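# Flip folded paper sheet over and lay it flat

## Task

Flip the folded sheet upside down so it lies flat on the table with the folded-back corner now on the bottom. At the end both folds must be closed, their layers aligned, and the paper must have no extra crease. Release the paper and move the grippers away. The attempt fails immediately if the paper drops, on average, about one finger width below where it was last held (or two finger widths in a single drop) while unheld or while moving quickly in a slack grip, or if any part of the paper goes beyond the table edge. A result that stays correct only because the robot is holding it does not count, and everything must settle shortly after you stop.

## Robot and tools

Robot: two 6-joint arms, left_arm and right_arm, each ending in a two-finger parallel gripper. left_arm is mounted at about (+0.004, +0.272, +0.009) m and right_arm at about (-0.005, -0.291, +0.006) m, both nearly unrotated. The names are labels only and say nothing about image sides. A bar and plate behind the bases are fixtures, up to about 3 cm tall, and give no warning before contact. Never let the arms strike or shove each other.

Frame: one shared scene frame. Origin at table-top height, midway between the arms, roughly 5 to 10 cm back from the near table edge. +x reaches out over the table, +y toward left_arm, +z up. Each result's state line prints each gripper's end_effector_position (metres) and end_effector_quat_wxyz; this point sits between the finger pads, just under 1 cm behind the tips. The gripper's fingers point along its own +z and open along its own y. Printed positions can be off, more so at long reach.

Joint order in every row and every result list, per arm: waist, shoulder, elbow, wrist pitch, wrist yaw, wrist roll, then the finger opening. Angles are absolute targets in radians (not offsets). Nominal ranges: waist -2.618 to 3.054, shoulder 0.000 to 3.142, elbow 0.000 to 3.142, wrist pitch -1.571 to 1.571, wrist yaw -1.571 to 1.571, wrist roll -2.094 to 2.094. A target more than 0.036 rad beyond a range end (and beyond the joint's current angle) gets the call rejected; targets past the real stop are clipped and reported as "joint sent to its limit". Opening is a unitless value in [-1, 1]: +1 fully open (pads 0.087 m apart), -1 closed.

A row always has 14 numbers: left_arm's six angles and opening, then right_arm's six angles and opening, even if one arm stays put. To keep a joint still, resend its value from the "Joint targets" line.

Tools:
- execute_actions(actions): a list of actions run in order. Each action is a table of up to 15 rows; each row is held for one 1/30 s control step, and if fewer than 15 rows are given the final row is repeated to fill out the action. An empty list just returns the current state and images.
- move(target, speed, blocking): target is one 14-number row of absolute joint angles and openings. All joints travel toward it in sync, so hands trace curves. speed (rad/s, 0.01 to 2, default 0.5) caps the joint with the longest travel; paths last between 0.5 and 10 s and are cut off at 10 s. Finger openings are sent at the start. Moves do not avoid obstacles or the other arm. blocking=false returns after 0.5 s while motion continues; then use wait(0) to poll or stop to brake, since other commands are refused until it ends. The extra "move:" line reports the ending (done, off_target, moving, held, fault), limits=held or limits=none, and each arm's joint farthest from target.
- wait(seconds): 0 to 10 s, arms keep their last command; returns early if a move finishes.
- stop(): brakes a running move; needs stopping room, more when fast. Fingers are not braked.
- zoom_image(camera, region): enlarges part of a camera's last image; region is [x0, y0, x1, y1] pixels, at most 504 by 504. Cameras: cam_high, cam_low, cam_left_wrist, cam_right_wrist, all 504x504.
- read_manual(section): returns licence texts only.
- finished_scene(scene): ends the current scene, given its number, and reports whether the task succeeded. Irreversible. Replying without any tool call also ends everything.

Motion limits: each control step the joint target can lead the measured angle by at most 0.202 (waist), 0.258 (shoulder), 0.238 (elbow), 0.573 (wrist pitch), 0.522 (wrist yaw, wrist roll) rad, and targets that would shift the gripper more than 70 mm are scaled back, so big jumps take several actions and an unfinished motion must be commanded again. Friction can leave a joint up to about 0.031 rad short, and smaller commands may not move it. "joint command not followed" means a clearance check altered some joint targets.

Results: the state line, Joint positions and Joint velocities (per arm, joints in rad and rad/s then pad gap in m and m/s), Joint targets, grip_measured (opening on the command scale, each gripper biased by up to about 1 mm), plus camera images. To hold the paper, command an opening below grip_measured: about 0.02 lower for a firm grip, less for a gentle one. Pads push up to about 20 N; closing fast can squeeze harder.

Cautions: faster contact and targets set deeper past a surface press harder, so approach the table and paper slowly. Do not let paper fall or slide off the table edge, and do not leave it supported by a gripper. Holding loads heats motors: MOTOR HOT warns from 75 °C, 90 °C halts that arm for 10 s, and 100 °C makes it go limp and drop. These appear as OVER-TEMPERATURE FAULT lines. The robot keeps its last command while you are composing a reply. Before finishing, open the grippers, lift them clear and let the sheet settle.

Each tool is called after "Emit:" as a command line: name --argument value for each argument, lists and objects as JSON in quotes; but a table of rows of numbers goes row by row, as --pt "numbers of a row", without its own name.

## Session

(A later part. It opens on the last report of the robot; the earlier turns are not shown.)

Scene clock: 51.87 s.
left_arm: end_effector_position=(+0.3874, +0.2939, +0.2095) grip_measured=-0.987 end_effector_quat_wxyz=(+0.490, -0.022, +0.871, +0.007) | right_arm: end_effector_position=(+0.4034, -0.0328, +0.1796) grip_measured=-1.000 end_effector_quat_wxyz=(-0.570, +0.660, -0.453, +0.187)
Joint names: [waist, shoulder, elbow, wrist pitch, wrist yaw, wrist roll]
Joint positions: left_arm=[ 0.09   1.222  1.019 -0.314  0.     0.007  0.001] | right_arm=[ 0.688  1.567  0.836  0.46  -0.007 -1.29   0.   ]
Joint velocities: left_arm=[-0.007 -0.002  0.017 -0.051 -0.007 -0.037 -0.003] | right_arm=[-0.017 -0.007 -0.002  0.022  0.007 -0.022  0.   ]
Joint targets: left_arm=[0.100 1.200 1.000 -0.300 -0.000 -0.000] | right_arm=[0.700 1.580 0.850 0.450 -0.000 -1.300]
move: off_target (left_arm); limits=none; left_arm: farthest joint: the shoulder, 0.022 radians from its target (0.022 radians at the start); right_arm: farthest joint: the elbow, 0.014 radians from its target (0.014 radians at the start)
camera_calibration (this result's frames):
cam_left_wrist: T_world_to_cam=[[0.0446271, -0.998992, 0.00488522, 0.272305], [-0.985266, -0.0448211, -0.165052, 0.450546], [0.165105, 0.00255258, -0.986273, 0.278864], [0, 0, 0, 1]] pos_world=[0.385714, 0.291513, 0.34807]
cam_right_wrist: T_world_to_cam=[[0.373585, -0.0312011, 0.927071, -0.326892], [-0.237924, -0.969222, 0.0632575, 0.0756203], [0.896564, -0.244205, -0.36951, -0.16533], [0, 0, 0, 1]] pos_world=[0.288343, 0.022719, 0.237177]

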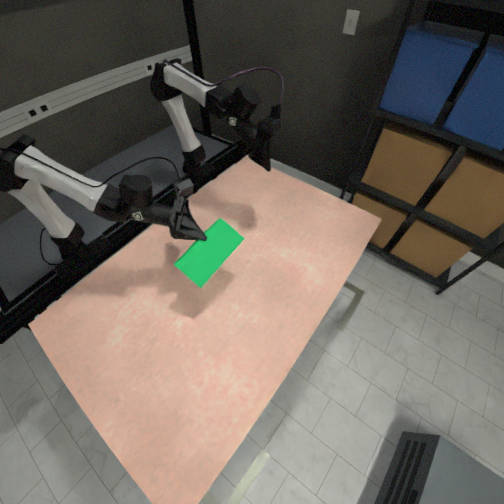

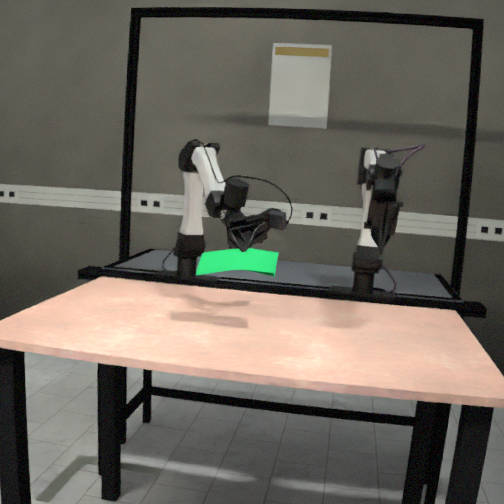

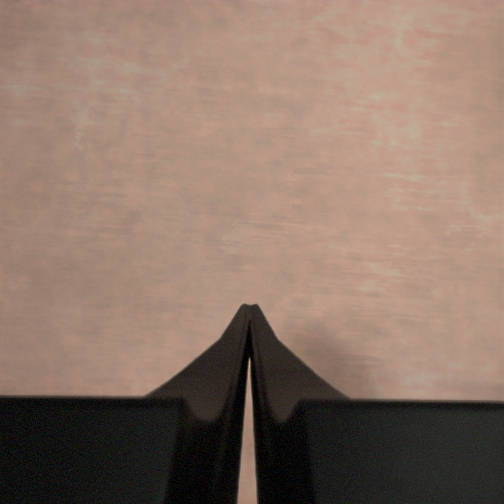

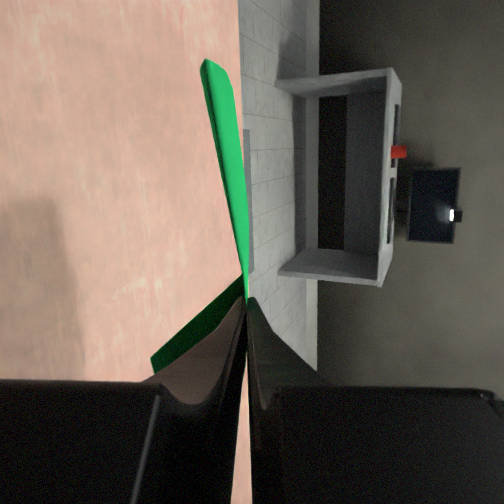

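Emit:
move --target '[0.1,1.2,1.0,-0.3,0,0,-1,0.7,1.85,0.72,0.6,0,-1.28,-1]' --speed 0.2

Emit:
move --target '[0.1,1.2,1.0,-0.3,0,0,-1,0.7,1.995,0.805,0.68,0,-1.28,-1]' --speed 0.1

Emit:
zoom_image --camera "cam_low" --region '[170, 240, 330, 350]'

Scene clock: 60.57 s.
left_arm: end_effector_position=(+0.3874, +0.2939, +0.2095) grip_measured=-0.987 end_effector_quat_wxyz=(+0.490, -0.022, +0.871, +0.007) | right_arm: end_effector_position=(+0.3921, -0.0412, +0.0442) grip_measured=-1.000 end_effector_quat_wxyz=(-0.475, +0.714, -0.490, +0.155)
Joint names: [waist, shoulder, elbow, wrist pitch, wrist yaw, wrist roll]
Joint positions: left_arm=[ 0.09   1.222  1.019 -0.314  0.     0.007  0.001] | right_arm=[ 0.688  1.839  0.738  0.591 -0.007 -1.291  0.   ]
Joint velocities: left_arm=[ 0.007  0.017 -0.012  0.051 -0.022  0.037  0.001] | right_arm=[-0.012  0.012  0.007 -0.095 -0.022 -0.037  0.   ]
Joint targets: left_arm=[0.100 1.200 1.000 -0.300 0.000 0.000] | right_arm=[0.700 1.850 0.720 0.600 -0.000 -1.280]
move: off_target (left_arm); limits=none; left_arm: farthest joint: the shoulder, 0.022 radians from its target (0.022 radians at the start); right_arm: farthest joint: the elbow, 0.018 radians from its target (0.116 radians at the start)
camera_calibration (this result's frames):
cam_left_wrist: T_world_to_cam=[[0.0446271, -0.998992, 0.00488522, 0.272305], [-0.985266, -0.0448211, -0.165052, 0.450546], [0.165105, 0.00255258, -0.986273, 0.278864], [0, 0, 0, 1]] pos_world=[0.385714, 0.291513, 0.34807]
cam_right_wrist: T_world_to_cam=[[0.54189, 0.0962584, 0.834919, -0.254094], [-0.208248, -0.947062, 0.244347, 0.0546803], [0.814241, -0.306279, -0.493158, -0.172055], [0, 0, 0, 1]] pos_world=[0.289172, 0.0235475, 0.113937]

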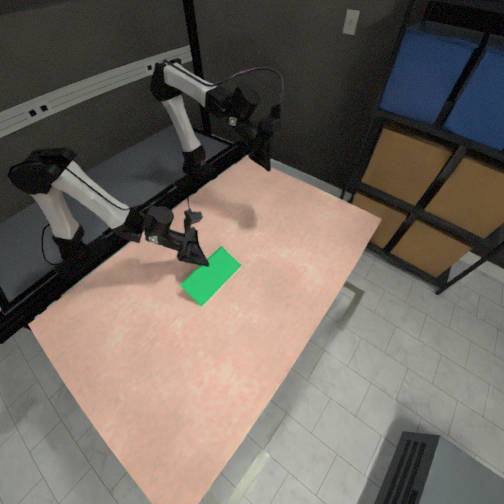

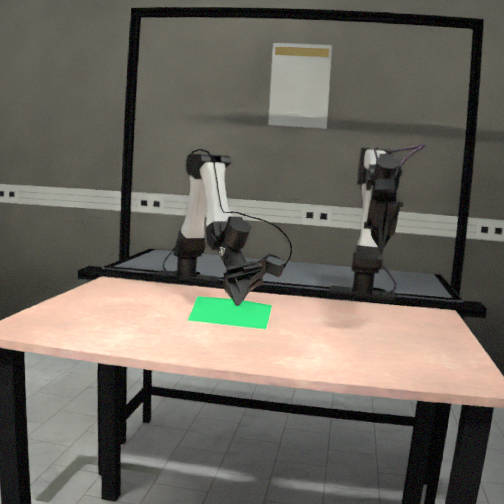

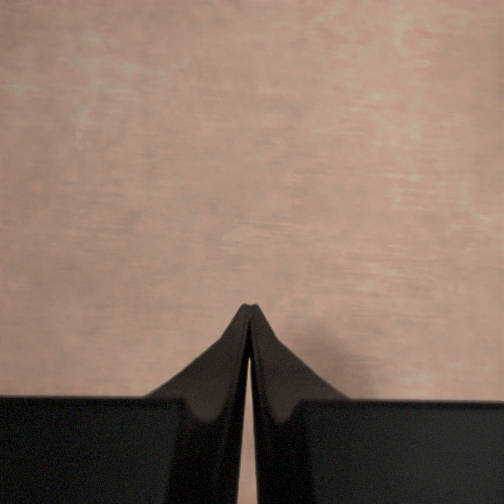

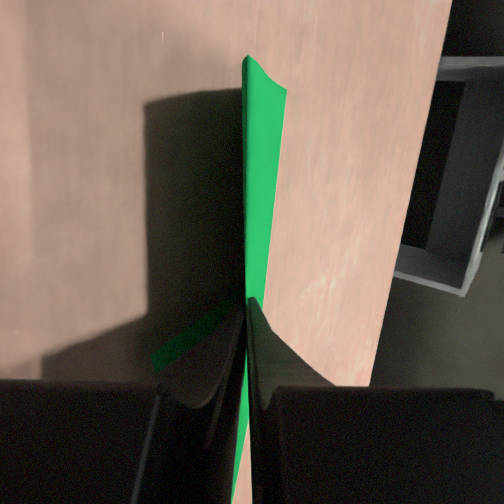

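Scene clock: 62.57 s.
left_arm: end_effector_position=(+0.3874, +0.2939, +0.2095) grip_measured=-0.987 end_effector_quat_wxyz=(+0.490, -0.022, +0.871, +0.007) | right_arm: end_effector_position=(+0.4040, -0.0322, +0.0151) grip_measured=-1.000 end_effector_quat_wxyz=(-0.471, +0.716, -0.492, +0.154)
Joint names: [waist, shoulder, elbow, wrist pitch, wrist yaw, wrist roll]
Joint positions: left_arm=[ 0.09   1.222  1.019 -0.314  0.     0.007  0.001] | right_arm=[ 0.688  1.98   0.787  0.672 -0.007 -1.291  0.   ]
Joint velocities: left_arm=[-0.002 -0.002  0.017 -0.051  0.022  0.081 -0.001] | right_arm=[-0.002  0.002 -0.007 -0.051 -0.022  0.022  0.   ]
Joint targets: left_arm=[0.100 1.200 1.000 -0.300 -0.000 -0.000] | right_arm=[0.700 1.995 0.805 0.680 0.000 -1.280]
move: off_target (left_arm); limits=none; left_arm: farthest joint: the shoulder, 0.022 radians from its target (0.022 radians at the start); right_arm: farthest joint: the elbow, 0.018 radians from its target (0.067 radians at the start)
camera_calibration (this result's frames):
cam_left_wrist: T_world_to_cam=[[0.0446271, -0.998992, 0.00488522, 0.272305], [-0.985266, -0.0448211, -0.165052, 0.450546], [0.165105, 0.00255258, -0.986273, 0.278864], [0, 0, 0, 1]] pos_world=[0.385714, 0.291513, 0.34807]
cam_right_wrist: T_world_to_cam=[[0.549188, 0.101744, 0.829482, -0.239737], [-0.206374, -0.945309, 0.252588, 0.0719034], [0.809816, -0.309902, -0.498155, -0.191663], [0, 0, 0, 1]] pos_world=[0.301711, 0.0329659, 0.0852178]

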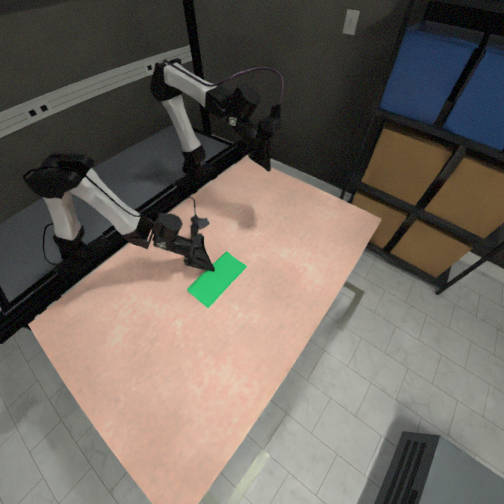

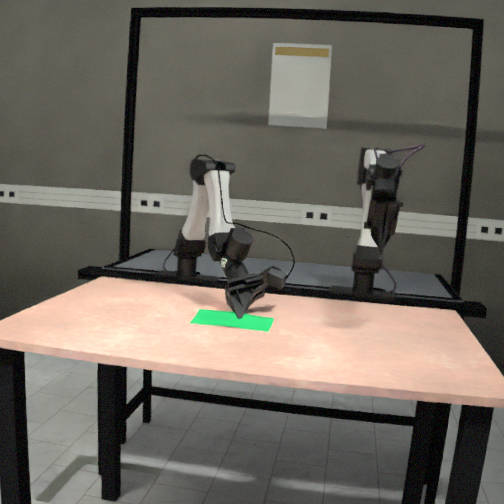

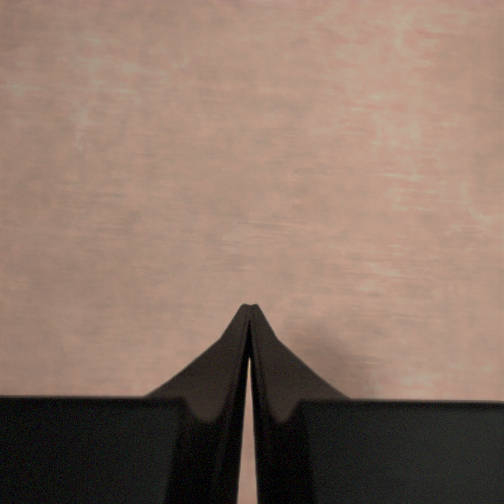

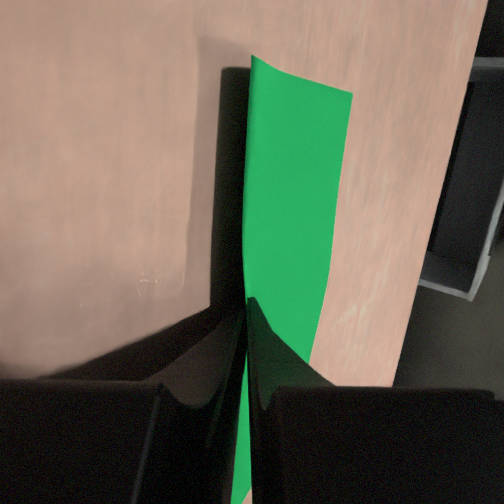

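Region (170, 240, 330, 350) of cam_low's 504x504 image, scaled by 3.150, with more detail than that image has; it fills the top 346 rows of this view, and the rest is white.

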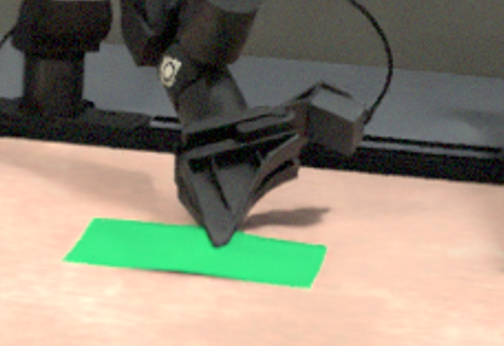

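Emit:
execute_actions --actions '[[[0.1,1.2,1.0,-0.3,0,0,-1,0.7,1.985,0.8,0.68,0,-1.28,-0.94]],[[0.1,1.2,1.0,-0.3,0,0,-1,0.7,1.98,0.79,0.68,0,-1.28,-0.87]],[[0.1,1.2,1.0,-0.3,0,0,-1,0.7,1.975,0.78,0.68,0,-1.28,-0.78]]]'

Emit:
move --target '[0.1,1.2,1.0,-0.3,0,0,-1,0.7,1.85,0.63,0.69,0,-1.28,-0.78]' --speed 0.1

Emit:
move --target '[0.1,1.2,1.0,-0.3,0,0,-1,0.7,1.4,0.5,0.5,0,-1.28,-0.78]' --speed 0.6

Emit:
zoom_image --camera "cam_low" --region '[170, 270, 300, 350]'

Scene clock: 72.00 s.
left_arm: end_effector_position=(+0.3874, +0.2939, +0.2095) grip_measured=-0.987 end_effector_quat_wxyz=(+0.490, -0.022, +0.871, +0.007) | right_arm: end_effector_position=(+0.4057, -0.0315, +0.0181) grip_measured=-0.780 end_effector_quat_wxyz=(-0.476, +0.713, -0.491, +0.157)
Joint names: [waist, shoulder, elbow, wrist pitch, wrist yaw, wrist roll]
Joint positions: left_arm=[ 0.09   1.222  1.019 -0.314  0.     0.007  0.001] | right_arm=[ 0.688  1.98   0.787  0.686 -0.004 -1.29   0.01 ]
Joint velocities: left_arm=[-0.022 -0.017  0.002 -0.037 -0.022 -0.037  0.001] | right_arm=[ 0.007  0.002  0.002  0.022 -0.051 -0.081 -0.   ]
Joint targets: left_arm=[0.100 1.200 1.000 -0.300 -0.000 -0.000] | right_arm=[0.700 1.975 0.780 0.680 -0.000 -1.280]
camera_calibration (this result's frames):
cam_left_wrist: T_world_to_cam=[[0.0446271, -0.998992, 0.00488522, 0.272305], [-0.985266, -0.0448211, -0.165052, 0.450546], [0.165105, 0.00255258, -0.986273, 0.278864], [0, 0, 0, 1]] pos_world=[0.385714, 0.291513, 0.34807]
cam_right_wrist: T_world_to_cam=[[0.539527, 0.0939907, 0.836706, -0.239708], [-0.211704, -0.94668, 0.242856, 0.0744751], [0.814918, -0.308162, -0.490861, -0.193498], [0, 0, 0, 1]] pos_world=[0.30278, 0.0334058, 0.0874979]

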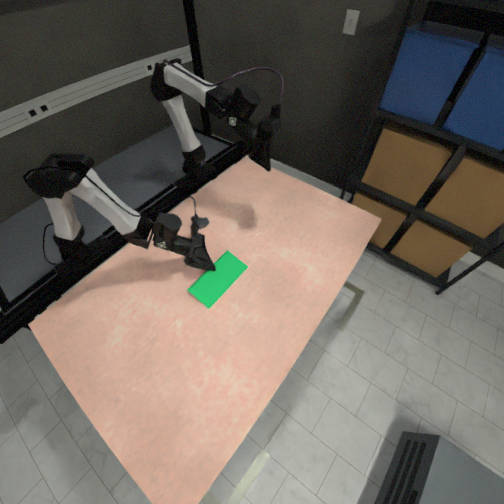

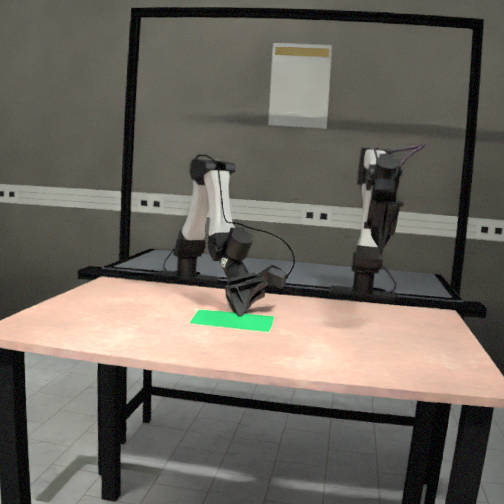

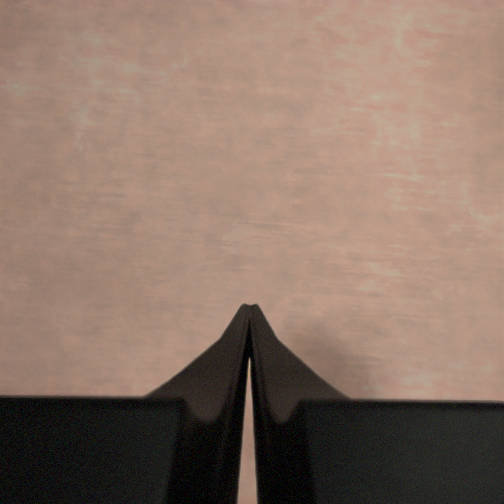

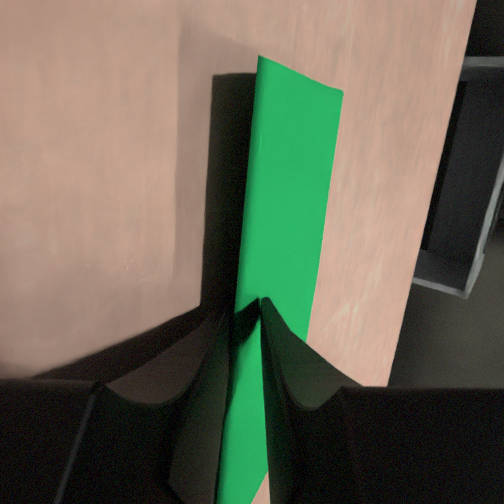

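Scene clock: 73.87 s.
left_arm: end_effector_position=(+0.3874, +0.2939, +0.2095) grip_measured=-0.987 end_effector_quat_wxyz=(+0.490, -0.022, +0.871, +0.007) | right_arm: end_effector_position=(+0.3775, -0.0527, +0.0228) grip_measured=-0.780 end_effector_quat_wxyz=(-0.469, +0.716, -0.493, +0.155)
Joint names: [waist, shoulder, elbow, wrist pitch, wrist yaw, wrist roll]
Joint positions: left_arm=[ 0.09   1.222  1.019 -0.314  0.     0.007  0.001] | right_arm=[ 0.688  1.863  0.651  0.687 -0.004 -1.29   0.01 ]
Joint velocities: left_arm=[-0.017  0.012  0.012  0.051  0.007 -0.022 -0.   ] | right_arm=[-0.002  0.002 -0.007  0.125 -0.081 -0.007 -0.   ]
Joint targets: left_arm=[0.100 1.200 1.000 -0.300 0.000 0.000] | right_arm=[0.700 1.850 0.630 0.690 0.000 -1.280]
move: off_target (left_arm, right_arm); limits=none; left_arm: farthest joint: the shoulder, 0.022 radians from its target (0.022 radians at the start); right_arm: farthest joint: the elbow, 0.021 radians from its target (0.157 radians at the start)
camera_calibration (this result's frames):
cam_left_wrist: T_world_to_cam=[[0.0446271, -0.998992, 0.00488522, 0.272305], [-0.985266, -0.0448211, -0.165052, 0.450546], [0.165105, 0.00255258, -0.986273, 0.278864], [0, 0, 0, 1]] pos_world=[0.385714, 0.291513, 0.34807]
cam_right_wrist: T_world_to_cam=[[0.551205, 0.102775, 0.828016, -0.230212], [-0.208181, -0.944058, 0.255763, 0.0458268], [0.807981, -0.313355, -0.498974, -0.172199], [0, 0, 0, 1]] pos_world=[0.275568, 0.0129639, 0.0929759]

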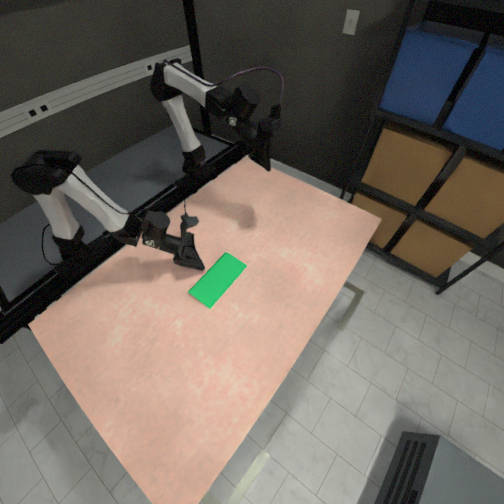

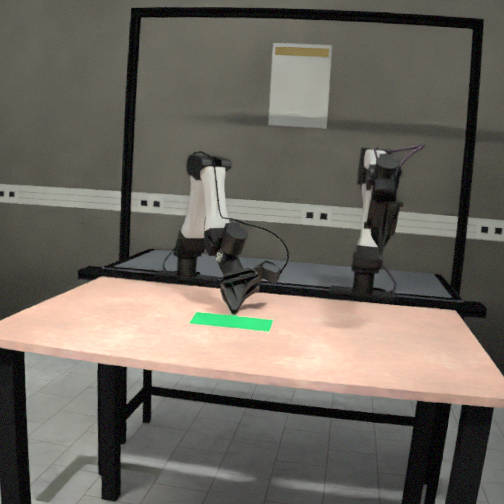

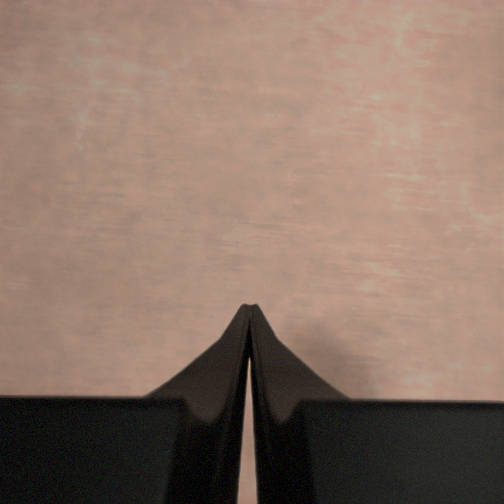

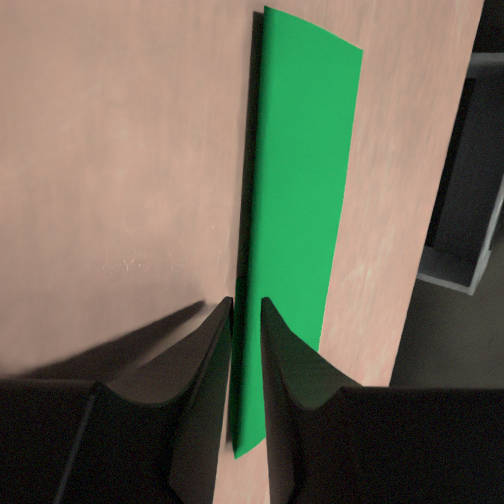

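Scene clock: 75.37 s.
left_arm: end_effector_position=(+0.3874, +0.2939, +0.2095) grip_measured=-0.987 end_effector_quat_wxyz=(+0.490, -0.022, +0.871, +0.007) | right_arm: end_effector_position=(+0.3459, -0.0766, +0.1214) grip_measured=-0.780 end_effector_quat_wxyz=(-0.530, +0.683, -0.470, +0.175)
Joint names: [waist, shoulder, elbow, wrist pitch, wrist yaw, wrist roll]
Joint positions: left_arm=[ 0.09   1.222  1.019 -0.314  0.     0.007  0.001] | right_arm=[ 0.688  1.409  0.524  0.513 -0.004 -1.29   0.01 ]
Joint velocities: left_arm=[ 0.007 -0.002 -0.007 -0.022 -0.037 -0.066 -0.001] | right_arm=[-0.002  0.012 -0.017 -0.051 -0.022 -0.037  0.   ]
Joint targets: left_arm=[0.100 1.200 1.000 -0.300 0.000 0.000] | right_arm=[0.700 1.400 0.500 0.500 0.000 -1.280]
move: off_target (left_arm, right_arm); limits=none; left_arm: farthest joint: the shoulder, 0.022 radians from its target (0.022 radians at the start); right_arm: farthest joint: the elbow, 0.024 radians from its target (0.151 radians at the start)
camera_calibration (this result's frames):
cam_left_wrist: T_world_to_cam=[[0.0446271, -0.998992, 0.00488522, 0.272305], [-0.985266, -0.0448211, -0.165052, 0.450546], [0.165105, 0.00255258, -0.986273, 0.278864], [0, 0, 0, 1]] pos_world=[0.385714, 0.291513, 0.34807]
cam_right_wrist: T_world_to_cam=[[0.445632, 0.0233836, 0.894911, -0.269674], [-0.232715, -0.962266, 0.141027, 0.0124615], [0.86444, -0.271105, -0.423374, -0.130412], [0, 0, 0, 1]] pos_world=[0.235809, -0.0170582, 0.184364]

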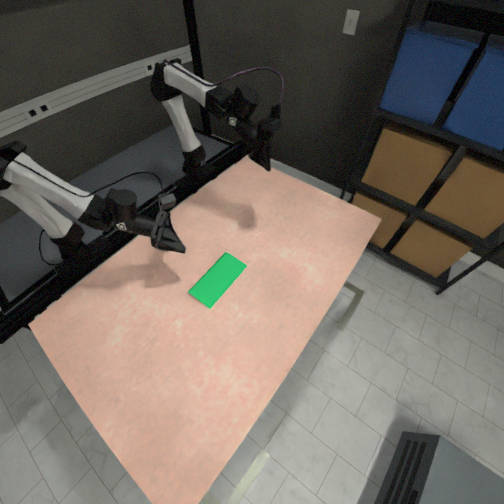

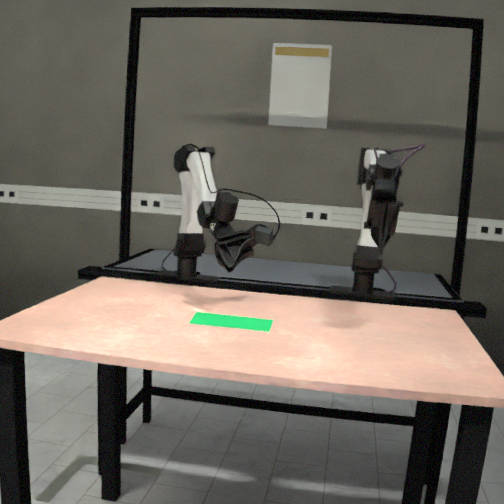

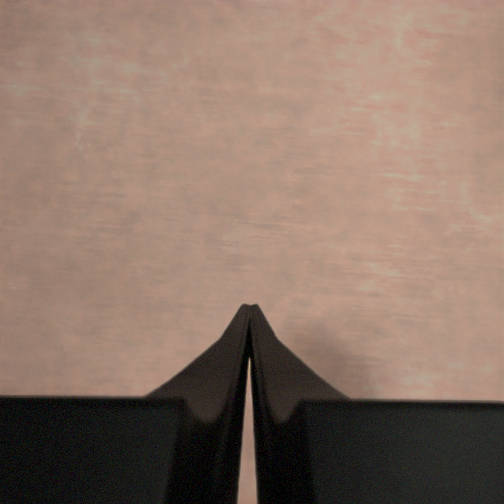

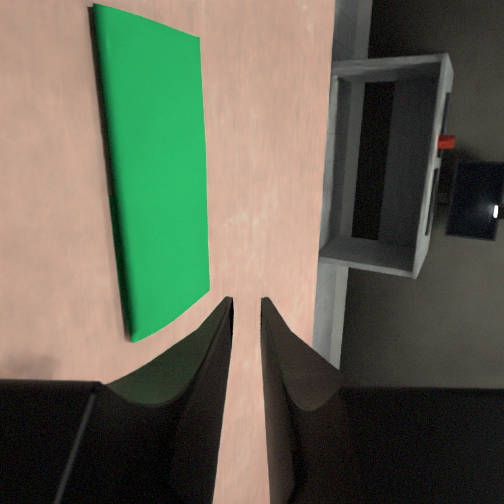

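Region (170, 270, 300, 350) of cam_low's 504x504 image, scaled by 3.877, with more detail than that image has; it fills the top 310 rows of this view, and the rest is white.

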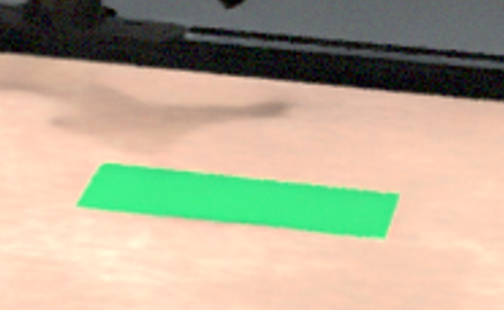

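Emit:
finished_scene --scene 2

The scene is finished: the task was done.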